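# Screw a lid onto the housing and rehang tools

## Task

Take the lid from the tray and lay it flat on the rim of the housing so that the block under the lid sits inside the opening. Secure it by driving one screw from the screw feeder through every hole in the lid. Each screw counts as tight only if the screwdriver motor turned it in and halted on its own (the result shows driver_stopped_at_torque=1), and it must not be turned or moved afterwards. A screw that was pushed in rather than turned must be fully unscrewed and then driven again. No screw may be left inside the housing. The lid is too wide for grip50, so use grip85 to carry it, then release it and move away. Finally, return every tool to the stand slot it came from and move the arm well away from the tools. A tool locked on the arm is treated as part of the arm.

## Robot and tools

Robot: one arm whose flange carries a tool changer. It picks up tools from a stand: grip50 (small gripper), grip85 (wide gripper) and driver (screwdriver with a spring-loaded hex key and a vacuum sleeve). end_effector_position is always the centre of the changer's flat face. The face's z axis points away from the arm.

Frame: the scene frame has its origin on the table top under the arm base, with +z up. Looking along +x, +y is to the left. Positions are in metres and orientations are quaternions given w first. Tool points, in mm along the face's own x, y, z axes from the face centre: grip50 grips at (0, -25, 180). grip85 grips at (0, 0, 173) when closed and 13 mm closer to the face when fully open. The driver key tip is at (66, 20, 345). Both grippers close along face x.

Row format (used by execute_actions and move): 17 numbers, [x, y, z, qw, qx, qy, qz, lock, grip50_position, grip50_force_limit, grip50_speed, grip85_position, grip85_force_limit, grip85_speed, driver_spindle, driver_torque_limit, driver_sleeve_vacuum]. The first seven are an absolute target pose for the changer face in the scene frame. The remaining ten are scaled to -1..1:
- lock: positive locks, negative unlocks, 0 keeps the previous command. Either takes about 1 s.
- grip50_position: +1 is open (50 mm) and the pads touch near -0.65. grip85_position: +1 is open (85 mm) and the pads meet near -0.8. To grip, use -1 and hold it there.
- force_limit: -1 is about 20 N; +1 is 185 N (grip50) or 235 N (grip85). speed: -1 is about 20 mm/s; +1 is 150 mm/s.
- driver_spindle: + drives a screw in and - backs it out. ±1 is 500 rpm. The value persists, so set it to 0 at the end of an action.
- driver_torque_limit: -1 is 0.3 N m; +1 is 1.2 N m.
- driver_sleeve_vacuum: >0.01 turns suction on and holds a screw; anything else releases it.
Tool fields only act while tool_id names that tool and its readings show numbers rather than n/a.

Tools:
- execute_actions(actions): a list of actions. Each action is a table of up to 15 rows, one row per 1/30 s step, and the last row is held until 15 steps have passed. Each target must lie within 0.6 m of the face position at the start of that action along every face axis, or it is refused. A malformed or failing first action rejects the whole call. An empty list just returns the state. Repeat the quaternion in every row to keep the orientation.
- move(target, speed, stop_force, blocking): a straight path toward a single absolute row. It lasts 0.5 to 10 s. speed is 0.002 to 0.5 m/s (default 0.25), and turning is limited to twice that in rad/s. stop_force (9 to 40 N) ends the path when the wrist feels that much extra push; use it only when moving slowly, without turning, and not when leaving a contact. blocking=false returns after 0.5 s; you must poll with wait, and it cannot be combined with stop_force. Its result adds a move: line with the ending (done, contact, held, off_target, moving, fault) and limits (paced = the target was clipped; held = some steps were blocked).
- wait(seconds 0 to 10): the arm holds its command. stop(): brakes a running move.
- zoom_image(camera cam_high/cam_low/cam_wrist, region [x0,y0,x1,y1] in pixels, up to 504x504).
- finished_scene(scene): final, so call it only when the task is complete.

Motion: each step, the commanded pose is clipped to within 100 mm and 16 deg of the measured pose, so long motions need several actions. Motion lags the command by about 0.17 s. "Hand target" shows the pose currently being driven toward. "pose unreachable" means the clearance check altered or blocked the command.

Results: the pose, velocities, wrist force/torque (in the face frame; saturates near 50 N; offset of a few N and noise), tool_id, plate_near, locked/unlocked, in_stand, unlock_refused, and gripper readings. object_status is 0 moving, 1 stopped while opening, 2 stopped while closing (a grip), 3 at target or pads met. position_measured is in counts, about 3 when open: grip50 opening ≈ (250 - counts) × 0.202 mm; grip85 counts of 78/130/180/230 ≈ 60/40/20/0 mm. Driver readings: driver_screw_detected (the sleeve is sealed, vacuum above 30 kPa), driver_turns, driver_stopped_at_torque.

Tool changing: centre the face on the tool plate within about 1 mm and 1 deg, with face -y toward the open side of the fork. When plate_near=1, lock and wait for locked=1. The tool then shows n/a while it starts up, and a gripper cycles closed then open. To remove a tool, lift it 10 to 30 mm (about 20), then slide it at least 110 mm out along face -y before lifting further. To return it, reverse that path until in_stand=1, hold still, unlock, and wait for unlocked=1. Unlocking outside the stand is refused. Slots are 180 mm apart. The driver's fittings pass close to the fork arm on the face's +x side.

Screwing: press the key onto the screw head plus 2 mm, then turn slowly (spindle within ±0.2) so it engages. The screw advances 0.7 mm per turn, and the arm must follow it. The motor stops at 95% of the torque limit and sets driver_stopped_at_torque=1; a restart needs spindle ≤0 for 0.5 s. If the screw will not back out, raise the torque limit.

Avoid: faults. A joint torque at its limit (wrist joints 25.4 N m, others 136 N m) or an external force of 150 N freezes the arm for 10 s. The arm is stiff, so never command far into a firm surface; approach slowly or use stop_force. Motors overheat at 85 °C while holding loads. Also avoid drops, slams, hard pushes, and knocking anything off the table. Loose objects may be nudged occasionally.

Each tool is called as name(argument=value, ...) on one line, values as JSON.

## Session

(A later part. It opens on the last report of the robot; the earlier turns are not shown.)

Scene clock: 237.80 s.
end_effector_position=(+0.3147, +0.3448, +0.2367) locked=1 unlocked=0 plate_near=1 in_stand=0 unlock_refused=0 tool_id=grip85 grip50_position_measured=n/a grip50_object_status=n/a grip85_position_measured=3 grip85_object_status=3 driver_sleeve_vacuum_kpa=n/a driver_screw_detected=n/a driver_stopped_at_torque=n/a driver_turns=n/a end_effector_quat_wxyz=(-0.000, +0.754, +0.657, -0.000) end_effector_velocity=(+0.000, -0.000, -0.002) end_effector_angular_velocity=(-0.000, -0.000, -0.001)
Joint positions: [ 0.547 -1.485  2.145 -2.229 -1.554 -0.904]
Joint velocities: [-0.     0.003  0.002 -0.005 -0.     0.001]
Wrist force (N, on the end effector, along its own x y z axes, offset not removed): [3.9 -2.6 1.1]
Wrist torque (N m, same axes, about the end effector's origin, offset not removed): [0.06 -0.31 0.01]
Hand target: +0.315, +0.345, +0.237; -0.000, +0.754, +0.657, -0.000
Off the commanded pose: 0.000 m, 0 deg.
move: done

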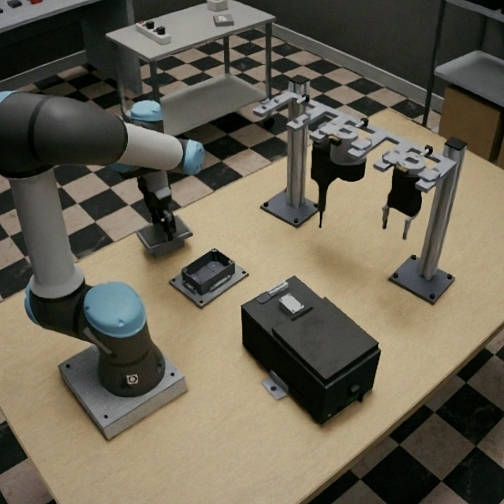

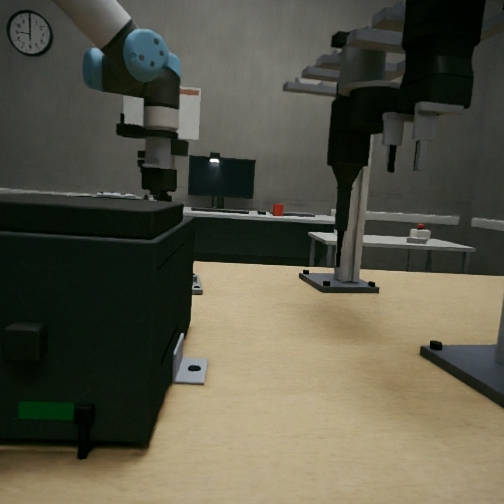

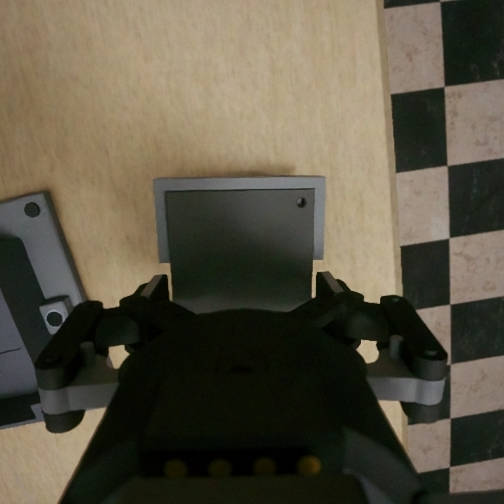

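move(target=[0.3147, 0.3447, 0.2353, 0, 0.7541, 0.6567, 0, 1, 1, 0, 0, 1, -0.5, -0.5, 0, 0, 0], speed=0.005)

move(target=[0.3147, 0.3447, 0.2353, 0, 0.7541, 0.6567, 0, 1, 1, 0, 0, -1, -0.5, -0.7, 0, 0, 0], speed=0.005)

Scene clock: 258.73 s.
end_effector_position=(+0.3147, +0.3447, +0.2353) locked=1 unlocked=0 plate_near=1 in_stand=0 unlock_refused=0 tool_id=grip85 grip50_position_measured=n/a grip50_object_status=n/a grip85_position_measured=3 grip85_object_status=3 driver_sleeve_vacuum_kpa=n/a driver_screw_detected=n/a driver_stopped_at_torque=n/a driver_turns=n/a end_effector_quat_wxyz=(-0.000, +0.754, +0.657, -0.000) end_effector_velocity=(-0.000, +0.000, -0.000) end_effector_angular_velocity=(+0.000, +0.000, +0.001)
Joint positions: [ 0.547 -1.483  2.147 -2.233 -1.554 -0.905]
Joint velocities: [ 0.001  0.001  0.    -0.001  0.     0.   ]
Wrist force (N, on the end effector, along its own x y z axes, offset not removed): [0.0 -3.3 5.0]
Wrist torque (N m, same axes, about the end effector's origin, offset not removed): [0.02 0.03 0.36]
Hand target: +0.315, +0.345, +0.235; -0.000, +0.754, +0.657, -0.000
Off the commanded pose: 0.000 m, 0 deg.
move: done

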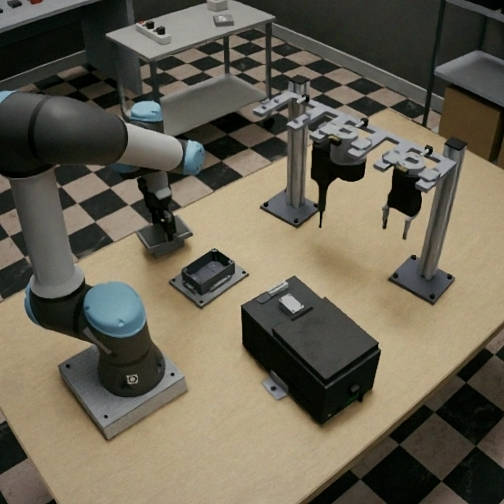

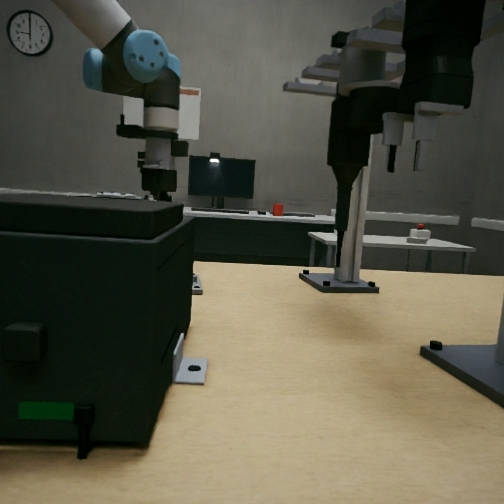

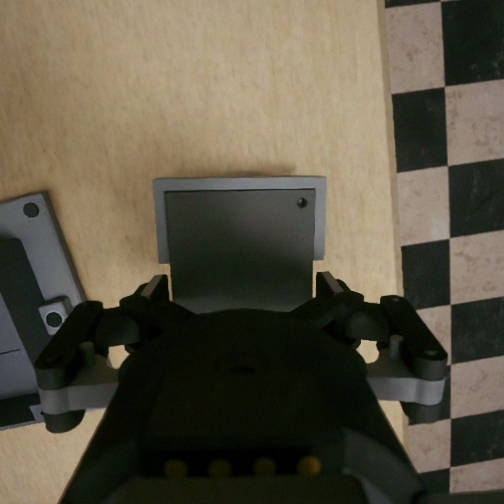

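Scene clock: 259.43 s.
end_effector_position=(+0.3147, +0.3447, +0.2353) locked=1 unlocked=0 plate_near=1 in_stand=0 unlock_refused=0 tool_id=grip85 grip50_position_measured=n/a grip50_object_status=n/a grip85_position_measured=24 grip85_object_status=2 driver_sleeve_vacuum_kpa=n/a driver_screw_detected=n/a driver_stopped_at_torque=n/a driver_turns=n/a end_effector_quat_wxyz=(+0.000, +0.754, +0.657, +0.000) end_effector_velocity=(-0.000, +0.000, -0.000) end_effector_angular_velocity=(+0.000, +0.001, +0.000)
Joint positions: [ 0.547 -1.483  2.147 -2.233 -1.554 -0.905]
Joint velocities: [ 0.001  0.     0.    -0.     0.001  0.   ]
Wrist force (N, on the end effector, along its own x y z axes, offset not removed): [-1.3 -4.6 -39.5]
Wrist torque (N m, same axes, about the end effector's origin, offset not removed): [1.15 -1.24 -0.09]
Hand target: +0.315, +0.345, +0.235; +0.000, +0.754, +0.657, +0.000
Off the commanded pose: 0.000 m, 0 deg.
move: done

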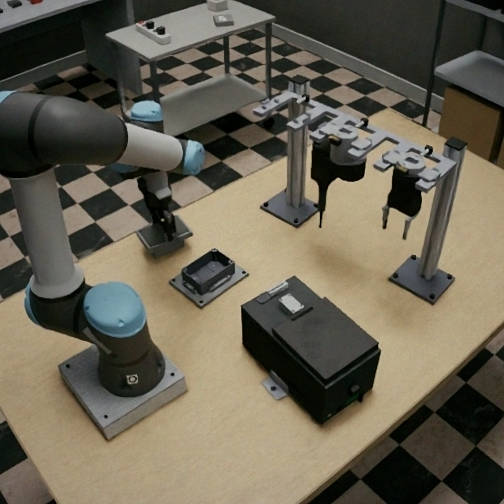

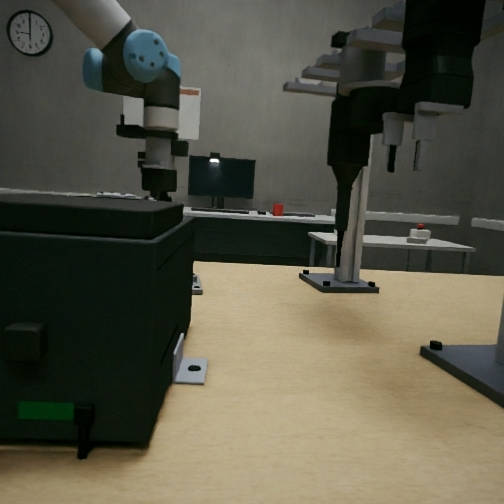

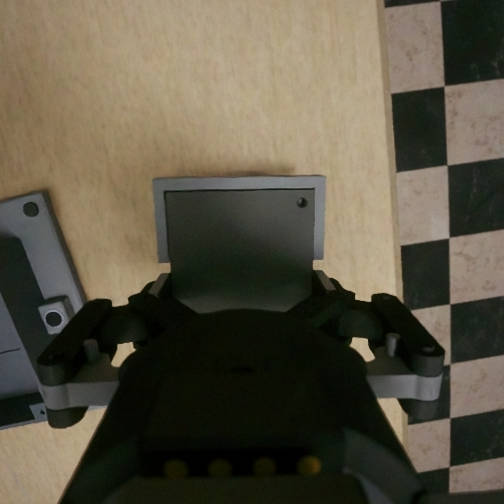

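move(target=[0.3147, 0.3447, 0.275, 0, 0.7541, 0.6567, 0, 1, 1, 0, 0, -1, -0.5, -0.7, 0, 0, 0], speed=0.03)

zoom_image(camera="cam_high", region=[120, 170, 220, 270])

Scene clock: 270.80 s.
end_effector_position=(+0.3148, +0.3447, +0.2748) locked=1 unlocked=0 plate_near=1 in_stand=0 unlock_refused=0 tool_id=grip85 grip50_position_measured=n/a grip50_object_status=n/a grip85_position_measured=25 grip85_object_status=2 driver_sleeve_vacuum_kpa=n/a driver_screw_detected=n/a driver_stopped_at_torque=n/a driver_turns=n/a end_effector_quat_wxyz=(-0.000, +0.754, +0.657, +0.000) end_effector_velocity=(-0.000, -0.000, +0.001) end_effector_angular_velocity=(-0.002, +0.000, -0.000)
Joint positions: [ 0.545 -1.545  2.091 -2.115 -1.554 -0.906]
Joint velocities: [-0.    -0.002 -0.002  0.006 -0.001  0.   ]
Wrist force (N, on the end effector, along its own x y z axes, offset not removed): [-1.6 -0.8 5.3]
Wrist torque (N m, same axes, about the end effector's origin, offset not removed): [0.22 -0.17 0.06]
Hand target: +0.315, +0.345, +0.275; -0.000, +0.754, +0.657, +0.000
Off the commanded pose: 0.000 m, 0 deg.
move: done

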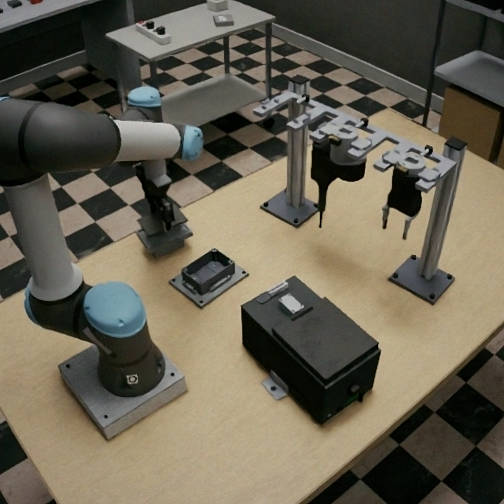

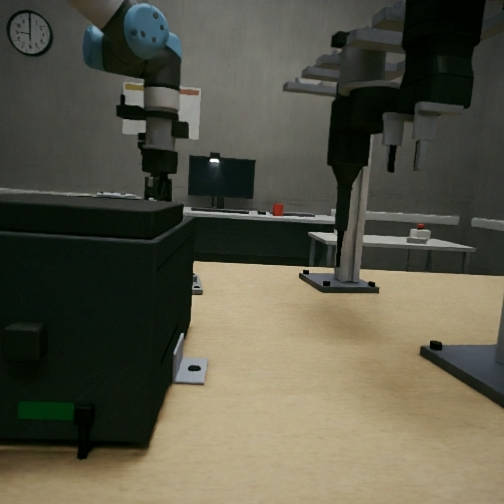

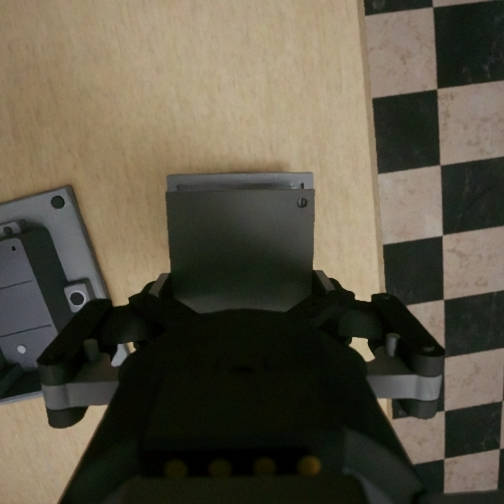

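Region (120, 170, 220, 270) of cam_high's 504x504 image, scaled by 5.040, with more detail than that image has.

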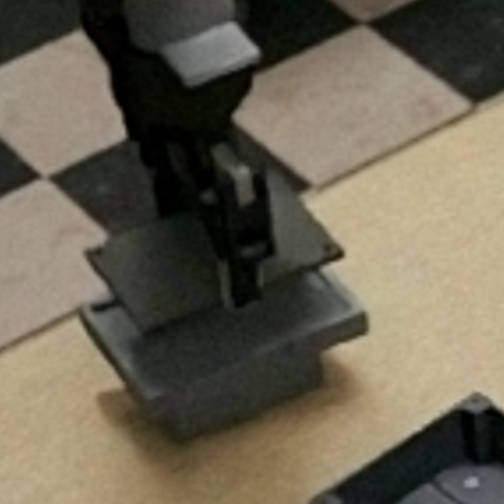

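move(target=[0.3275, 0.161, 0.290, 0, 0.6756, 0.7373, 0, 1, 1, 0, 0, -1, -0.5, -0.7, 0, 0, 0], speed=0.12)

zoom_image(camera="cam_wrist", region=[110, 120, 360, 300])

Scene clock: 309.90 s.
end_effector_position=(+0.3278, +0.1613, +0.2901) locked=1 unlocked=0 plate_near=1 in_stand=0 unlock_refused=0 tool_id=grip85 grip50_position_measured=n/a grip50_object_status=n/a grip85_position_measured=25 grip85_object_status=2 driver_sleeve_vacuum_kpa=n/a driver_screw_detected=n/a driver_stopped_at_torque=n/a driver_turns=n/a end_effector_quat_wxyz=(-0.000, +0.676, +0.737, +0.001) end_effector_velocity=(+0.000, -0.002, +0.000) end_effector_angular_velocity=(+0.000, -0.001, +0.002)
Joint positions: [ 0.085 -1.831  2.296 -2.028 -1.555 -1.592]
Joint velocities: [-0.005 -0.002  0.001  0.001  0.    -0.007]
Wrist force (N, on the end effector, along its own x y z axes, offset not removed): [2.2 -2.5 5.0]
Wrist torque (N m, same axes, about the end effector's origin, offset not removed): [0.04 0.07 0.07]
Hand target: +0.328, +0.161, +0.290; -0.000, +0.676, +0.737, +0.001
Off the commanded pose: 0.000 m, 0 deg.
move: done

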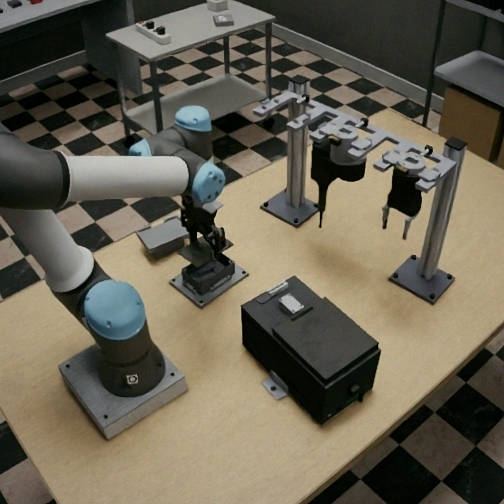

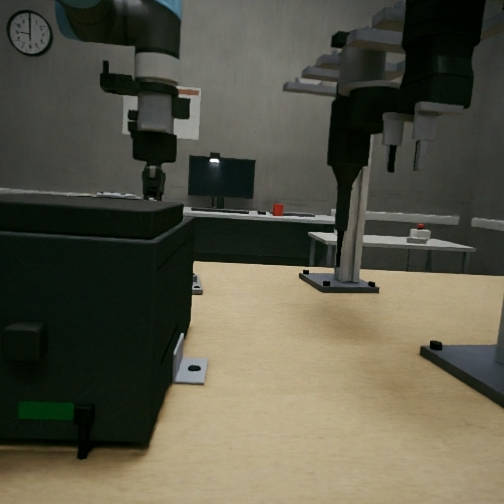

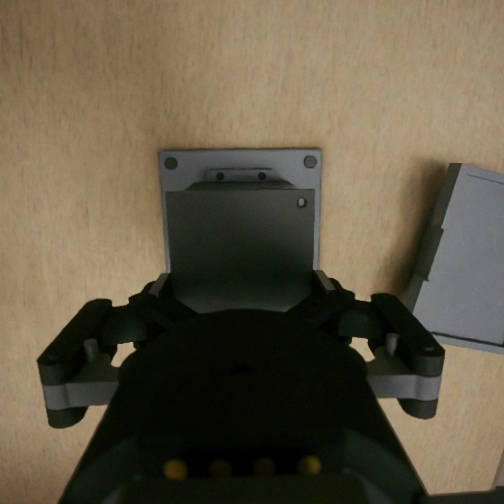

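Region (110, 120, 360, 300) of cam_wrist's 504x504 image, scaled by 2.016, with more detail than that image has; it fills the top 363 rows of this view, and the rest is white.

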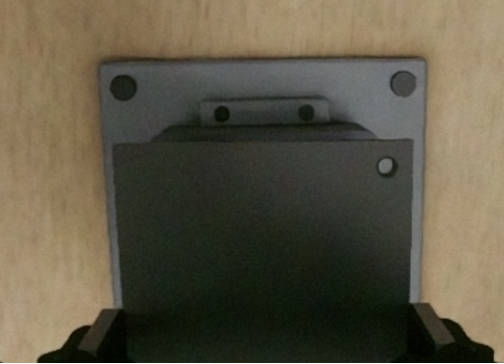

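move(target=[0.3524, 0.1632, 0.262, 0, 0.6756, 0.7373, 0, 1, 1, 0, 0, -1, -0.5, -0.7, 0, 0, 0], speed=0.05)

zoom_image(camera="cam_wrist", region=[150, 120, 330, 230])

Scene clock: 320.70 s.
end_effector_position=(+0.3522, +0.1632, +0.2621) locked=1 unlocked=0 plate_near=1 in_stand=0 unlock_refused=0 tool_id=grip85 grip50_position_measured=n/a grip50_object_status=n/a grip85_position_measured=25 grip85_object_status=2 driver_sleeve_vacuum_kpa=n/a driver_screw_detected=n/a driver_stopped_at_torque=n/a driver_turns=n/a end_effector_quat_wxyz=(-0.000, +0.676, +0.737, -0.000) end_effector_velocity=(+0.001, +0.000, -0.001) end_effector_angular_velocity=(-0.000, +0.000, +0.000)
Joint positions: [ 0.087 -1.719  2.296 -2.139 -1.556 -1.59 ]
Joint velocities: [ 0.     0.006 -0.001 -0.005 -0.    -0.   ]
Wrist force (N, on the end effector, along its own x y z axes, offset not removed): [2.1 -2.9 0.7]
Wrist torque (N m, same axes, about the end effector's origin, offset not removed): [-0.02 -0.12 0.13]
Hand target: +0.352, +0.163, +0.262; +0.000, +0.676, +0.737, -0.000
Off the commanded pose: 0.000 m, 0 deg.
move: done

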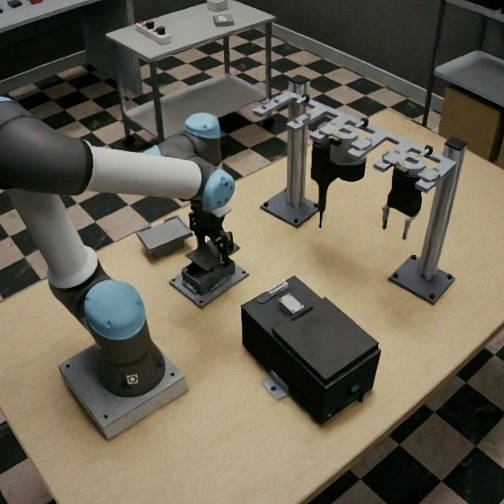

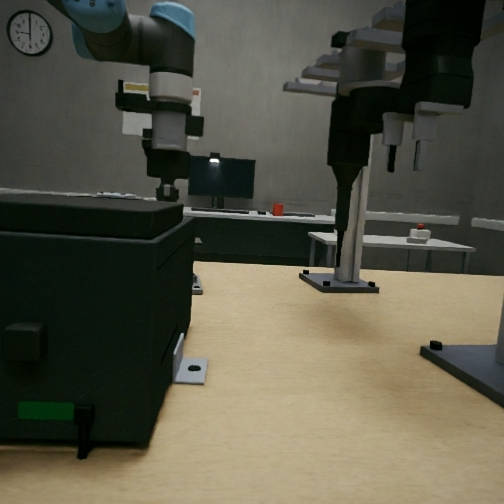

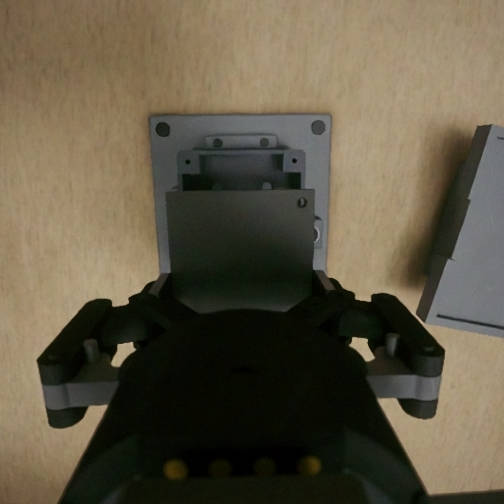

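Region (150, 120, 330, 230) of cam_wrist's 504x504 image, scaled by 2.800, with more detail than that image has.

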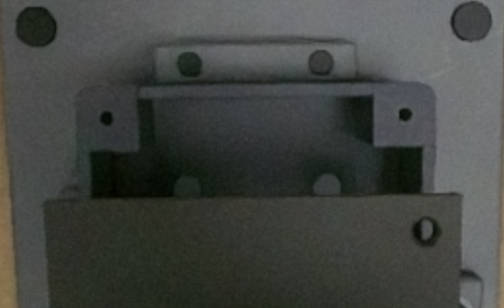

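move(target=[0.3483, 0.1633, 0.244, 0, 0.6756, 0.7373, 0, 1, 1, 0, 0, -1, -0.5, -0.7, 0, 0, 0], speed=0.03)

zoom_image(camera="cam_wrist", region=[150, 120, 330, 230])

zoom_image(camera="cam_high", region=[160, 220, 260, 310])

Scene clock: 350.43 s.
end_effector_position=(+0.3483, +0.1633, +0.2442) locked=1 unlocked=0 plate_near=1 in_stand=0 unlock_refused=0 tool_id=grip85 grip50_position_measured=n/a grip50_object_status=n/a grip85_position_measured=25 grip85_object_status=2 driver_sleeve_vacuum_kpa=n/a driver_screw_detected=n/a driver_stopped_at_torque=n/a driver_turns=n/a end_effector_quat_wxyz=(+0.000, +0.676, +0.737, -0.000) end_effector_velocity=(+0.000, -0.000, -0.001) end_effector_angular_velocity=(+0.000, -0.001, -0.001)
Joint positions: [ 0.089 -1.697  2.333 -2.199 -1.556 -1.588]
Joint velocities: [-0.001  0.002  0.003 -0.006  0.    -0.   ]
Wrist force (N, on the end effector, along its own x y z axes, offset not removed): [2.0 -1.7 3.1]
Wrist torque (N m, same axes, about the end effector's origin, offset not removed): [0.07 -0.03 0.18]
Hand target: +0.348, +0.163, +0.244; -0.000, +0.676, +0.737, -0.000
Off the commanded pose: 0.000 m, 0 deg.
move: done

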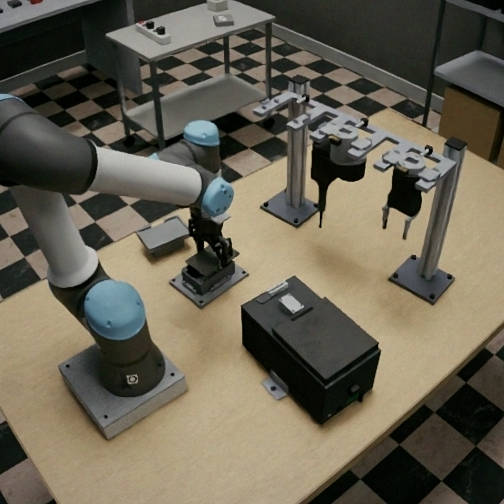

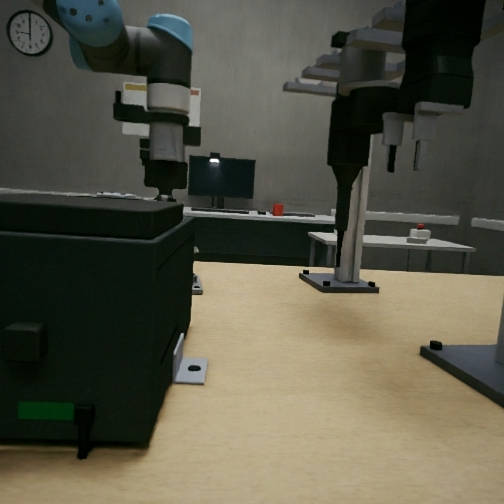

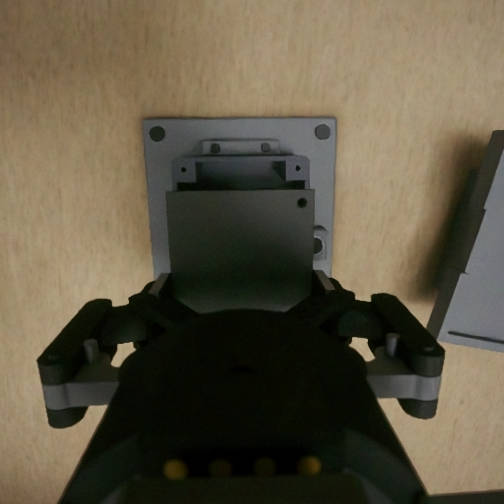

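Region (150, 120, 330, 230) of cam_wrist's 504x504 image, scaled by 2.800, with more detail than that image has.

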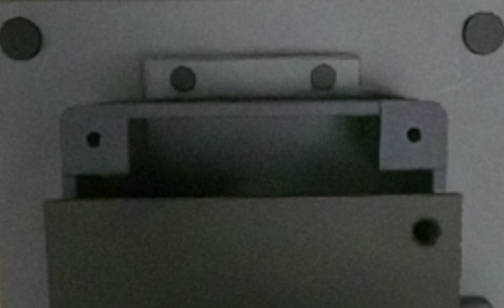

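Region (160, 220, 260, 310) of cam_high's 504x504 image, scaled by 5.040, with more detail than that image has; it fills the top 454 rows of this view, and the rest is white.

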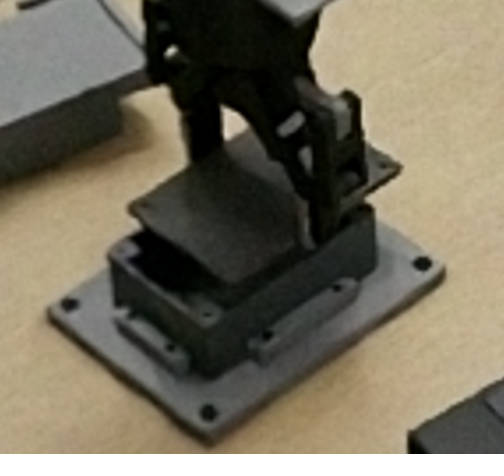

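zoom_image(camera="cam_wrist", region=[270, 150, 330, 210])

zoom_image(camera="cam_wrist", region=[155, 150, 215, 210])

Region (270, 150, 330, 210) of cam_wrist's 504x504 image, scaled by 8.400, with more detail than that image has.

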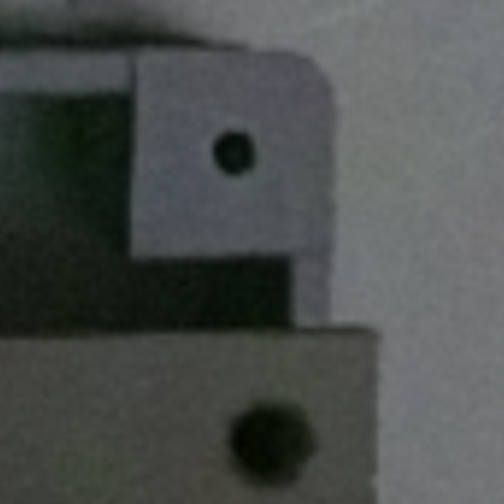

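Region (155, 150, 215, 210) of cam_wrist's 504x504 image, scaled by 8.400, with more detail than that image has.

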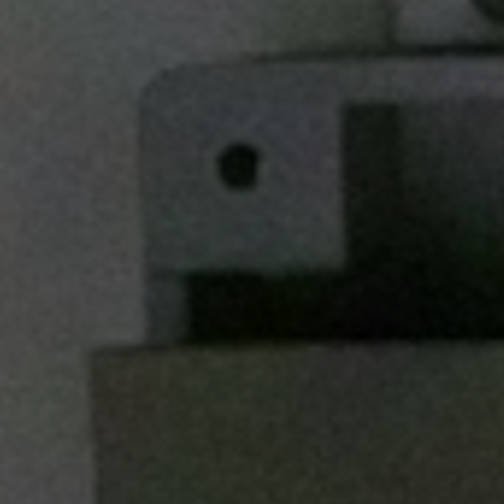

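move(target=[0.3305, 0.1620, 0.240, 0, 0.6756, 0.7373, 0, 1, 1, 0, 0, -1, -0.5, -0.7, 0, 0, 0], speed=0.03)

move(target=[0.3305, 0.1620, 0.227, 0, 0.6756, 0.7373, 0, 1, 1, 0, 0, -1, -0.5, -0.7, 0, 0, 0], speed=0.004, stop_force=9)

zoom_image(camera="cam_wrist", region=[270, 165, 330, 225])

zoom_image(camera="cam_high", region=[160, 220, 260, 310])

Scene clock: 373.20 s.
end_effector_position=(+0.3306, +0.1620, +0.2401) locked=1 unlocked=0 plate_near=1 in_stand=0 unlock_refused=0 tool_id=grip85 grip50_position_measured=n/a grip50_object_status=n/a grip85_position_measured=25 grip85_object_status=2 driver_sleeve_vacuum_kpa=n/a driver_screw_detected=n/a driver_stopped_at_torque=n/a driver_turns=n/a end_effector_quat_wxyz=(+0.000, +0.676, +0.737, -0.000) end_effector_velocity=(-0.002, -0.000, -0.000) end_effector_angular_velocity=(+0.001, +0.000, -0.001)
Joint positions: [ 0.089 -1.736  2.377 -2.204 -1.556 -1.588]
Joint velocities: [-0.001 -0.004  0.004  0.001  0.001  0.   ]
Wrist force (N, on the end effector, along its own x y z axes, offset not removed): [1.5 0.9 6.5]
Wrist torque (N m, same axes, about the end effector's origin, offset not removed): [0.19 0.11 -0.01]
Hand target: +0.330, +0.162, +0.240; -0.000, +0.676, +0.737, -0.000
Off the commanded pose: 0.000 m, 0 deg.
move: done

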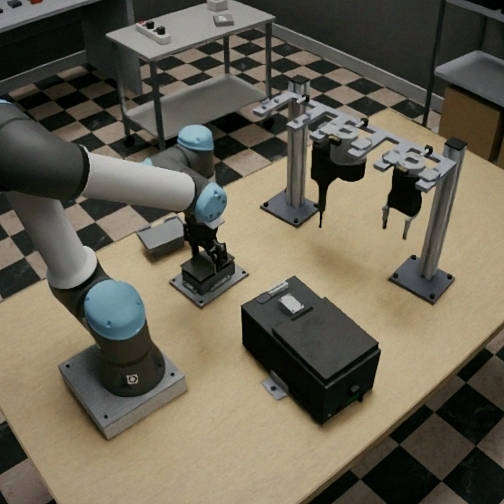

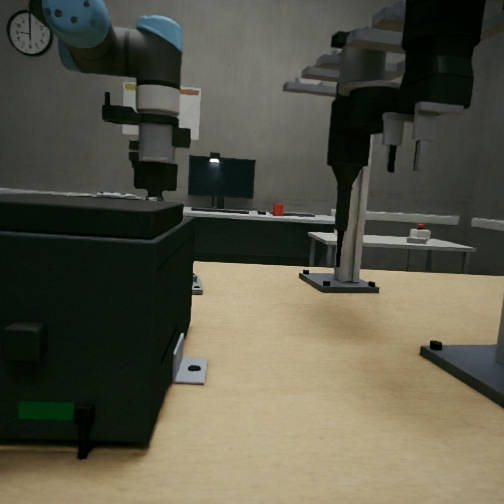

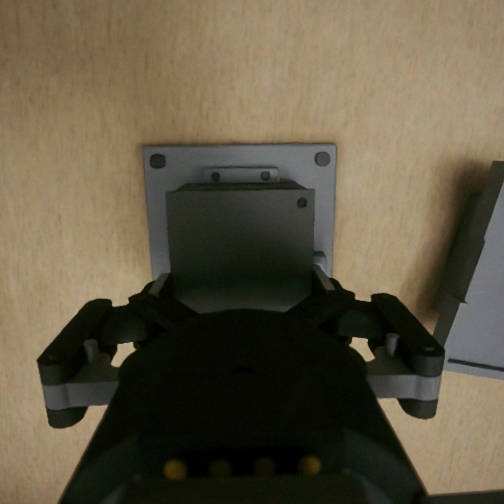

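Scene clock: 375.80 s.
end_effector_position=(+0.3304, +0.1620, +0.2310) locked=1 unlocked=0 plate_near=1 in_stand=0 unlock_refused=0 tool_id=grip85 grip50_position_measured=n/a grip50_object_status=n/a grip85_position_measured=25 grip85_object_status=2 driver_sleeve_vacuum_kpa=n/a driver_screw_detected=n/a driver_stopped_at_torque=n/a driver_turns=n/a end_effector_quat_wxyz=(-0.000, +0.676, +0.737, -0.000) end_effector_velocity=(-0.001, -0.000, +0.001) end_effector_angular_velocity=(-0.001, +0.003, +0.000)
Joint positions: [ 0.089 -1.718  2.392 -2.237 -1.556 -1.587]
Joint velocities: [ 0.    -0.003 -0.     0.006 -0.001 -0.   ]
Wrist force (N, on the end effector, along its own x y z axes, offset not removed): [2.3 -1.7 -11.6]
Wrist torque (N m, same axes, about the end effector's origin, offset not removed): [0.20 0.03 0.22]
Hand target: +0.331, +0.162, +0.231; +0.000, +0.676, +0.737, +0.000
Off the commanded pose: 0.004 m, 0 deg.
move: contact

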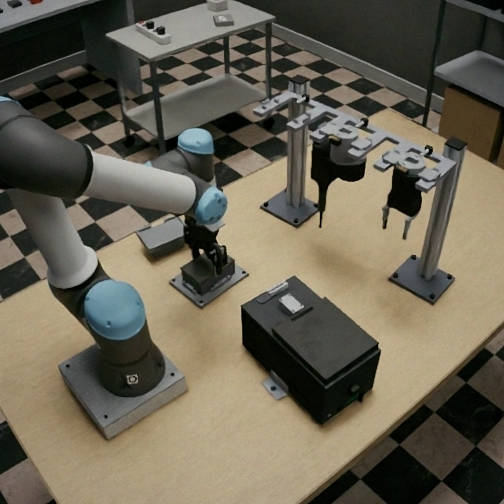

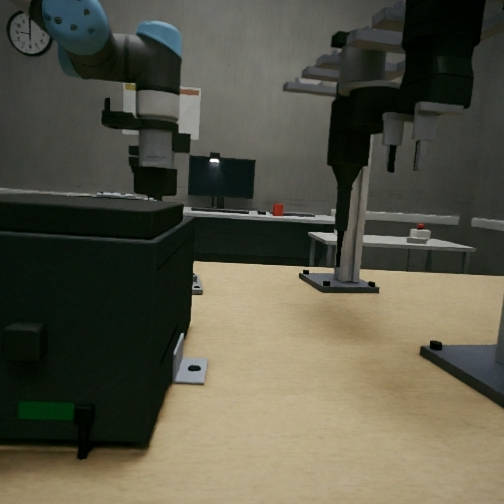

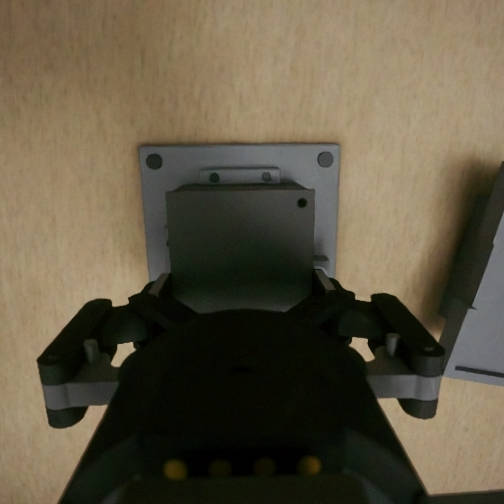

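Region (270, 165, 330, 225) of cam_wrist's 504x504 image, scaled by 8.400, with more detail than that image has.

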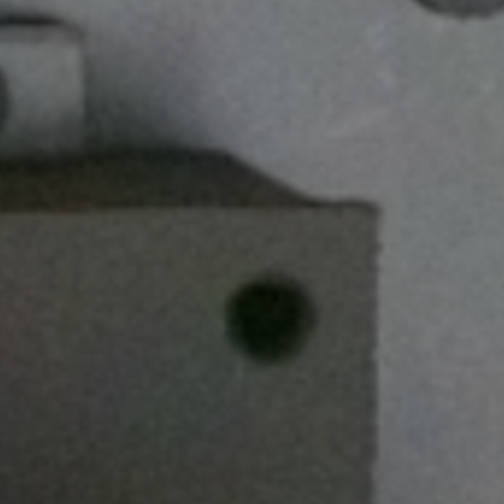

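Region (160, 220, 260, 310) of cam_high's 504x504 image, scaled by 5.040, with more detail than that image has; it fills the top 454 rows of this view, and the rest is white.

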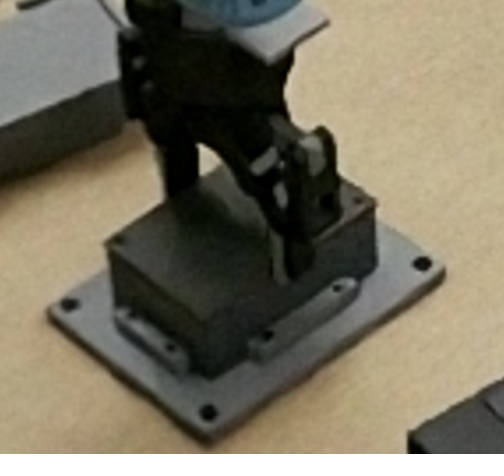

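move(target=[0.3305, 0.1620, 0.2313, 0, 0.6756, 0.7373, 0, 1, 1, 0, 0, 1, -0.5, -0.7, 0, 0, 0], speed=0.004)

move(target=[0.3554, 0.1642, 0.30, 0, 0.6756, 0.7373, 0, 1, 1, 0, 0, 1, -0.5, -0.7, 0, 0, 0], speed=0.06)

zoom_image(camera="cam_wrist", region=[140, 110, 340, 310])

zoom_image(camera="cam_high", region=[160, 220, 260, 310])

Scene clock: 382.90 s.
end_effector_position=(+0.3305, +0.1620, +0.2313) locked=1 unlocked=0 plate_near=1 in_stand=0 unlock_refused=0 tool_id=grip85 grip50_position_measured=n/a grip50_object_status=n/a grip85_position_measured=3 grip85_object_status=3 driver_sleeve_vacuum_kpa=n/a driver_screw_detected=n/a driver_stopped_at_torque=n/a driver_turns=n/a end_effector_quat_wxyz=(+0.000, +0.676, +0.737, +0.000) end_effector_velocity=(+0.000, -0.000, +0.000) end_effector_angular_velocity=(+0.000, +0.000, +0.001)
Joint positions: [ 0.089 -1.718  2.391 -2.236 -1.556 -1.587]
Joint velocities: [-0.    -0.    -0.001  0.001  0.    -0.001]
Wrist force (N, on the end effector, along its own x y z axes, offset not removed): [1.4 -3.0 3.2]
Wrist torque (N m, same axes, about the end effector's origin, offset not removed): [-0.21 -0.12 0.00]
Hand target: +0.331, +0.162, +0.231; +0.000, +0.676, +0.737, +0.000
Off the commanded pose: 0.000 m, 0 deg.
move: done

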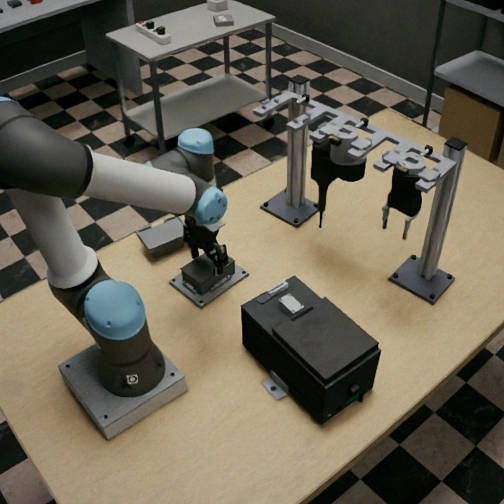

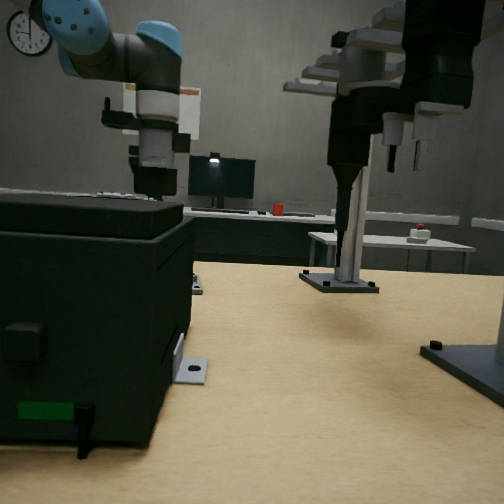

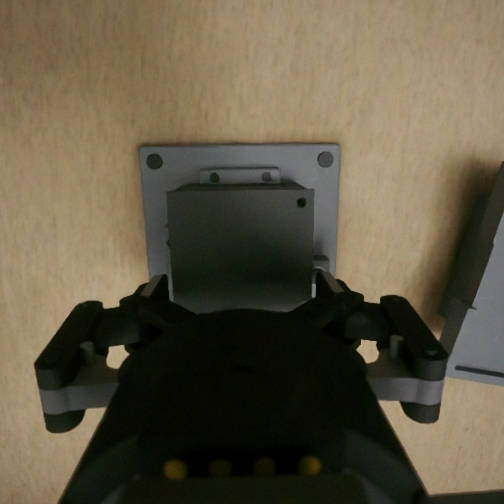

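Scene clock: 384.53 s.
end_effector_position=(+0.3555, +0.1642, +0.2998) locked=1 unlocked=0 plate_near=1 in_stand=0 unlock_refused=0 tool_id=grip85 grip50_position_measured=n/a grip50_object_status=n/a grip85_position_measured=3 grip85_object_status=3 driver_sleeve_vacuum_kpa=n/a driver_screw_detected=n/a driver_stopped_at_torque=n/a driver_turns=n/a end_effector_quat_wxyz=(+0.000, +0.676, +0.737, +0.000) end_effector_velocity=(+0.000, +0.000, +0.001) end_effector_angular_velocity=(-0.000, +0.001, +0.000)
Joint positions: [ 0.088 -1.766  2.222 -2.019 -1.556 -1.589]
Joint velocities: [ 0.    -0.    -0.003  0.005  0.     0.   ]
Wrist force (N, on the end effector, along its own x y z axes, offset not removed): [-0.8 -3.1 -2.2]
Wrist torque (N m, same axes, about the end effector's origin, offset not removed): [-0.12 -0.04 0.29]
Hand target: +0.356, +0.164, +0.300; +0.000, +0.676, +0.737, +0.000
Off the commanded pose: 0.000 m, 0 deg.
move: done

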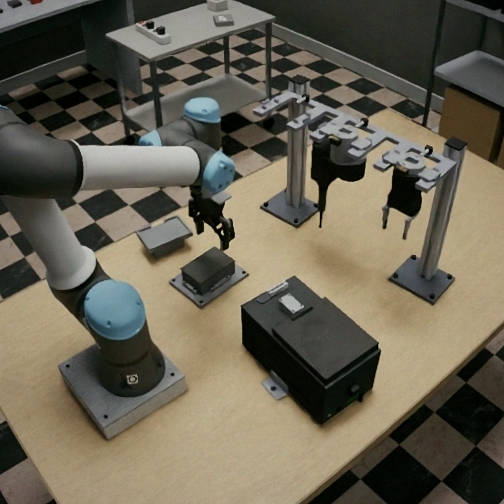

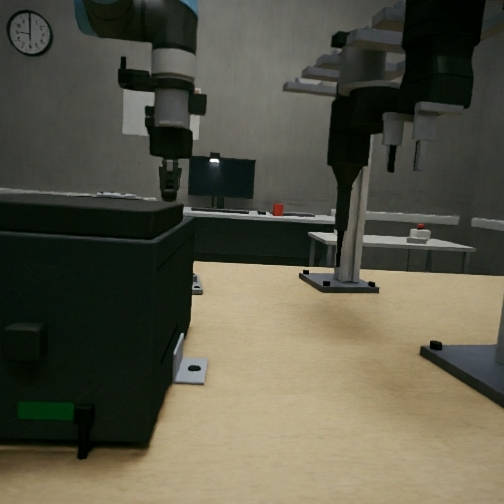

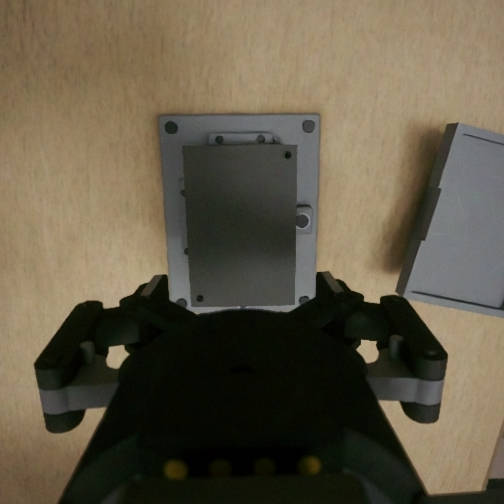

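Region (140, 110, 340, 310) of cam_wrist's 504x504 image, scaled by 2.520, with more detail than that image has.

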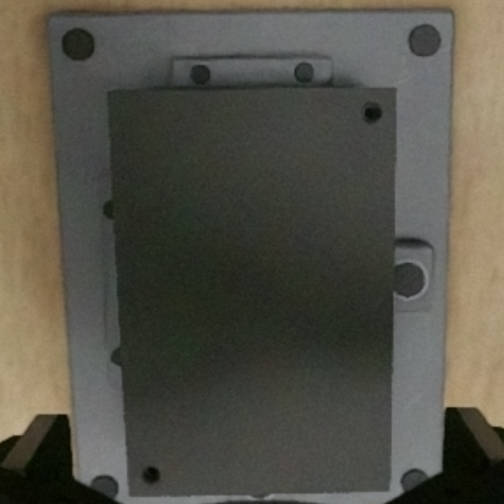

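Region (160, 220, 260, 310) of cam_high's 504x504 image, scaled by 5.040, with more detail than that image has; it fills the top 454 rows of this view, and the rest is white.

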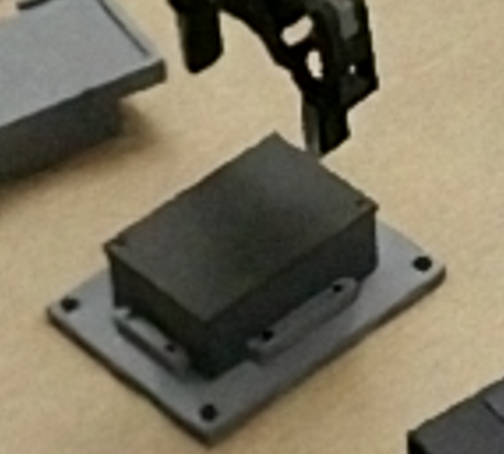

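zoom_image(camera="cam_wrist", region=[272, 140, 302, 170])

zoom_image(camera="cam_wrist", region=[185, 283, 215, 313])

Region (272, 140, 302, 170) of cam_wrist's 504x504 image, scaled by 16.800, with more detail than that image has.

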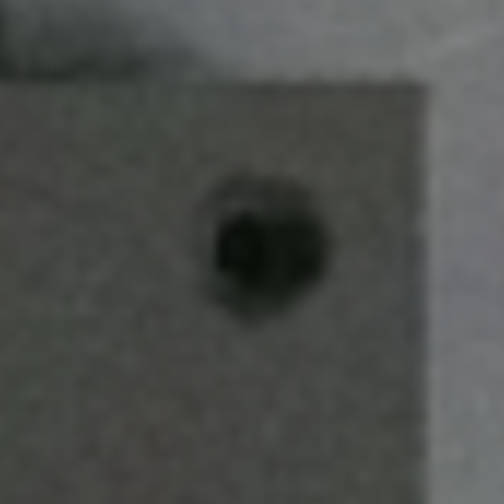

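Region (185, 283, 215, 313) of cam_wrist's 504x504 image, scaled by 16.800, with more detail than that image has.

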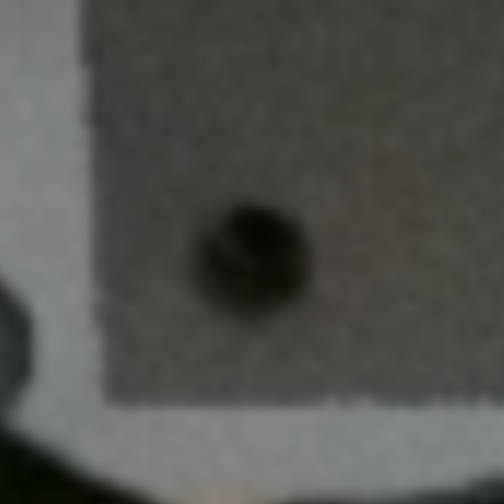

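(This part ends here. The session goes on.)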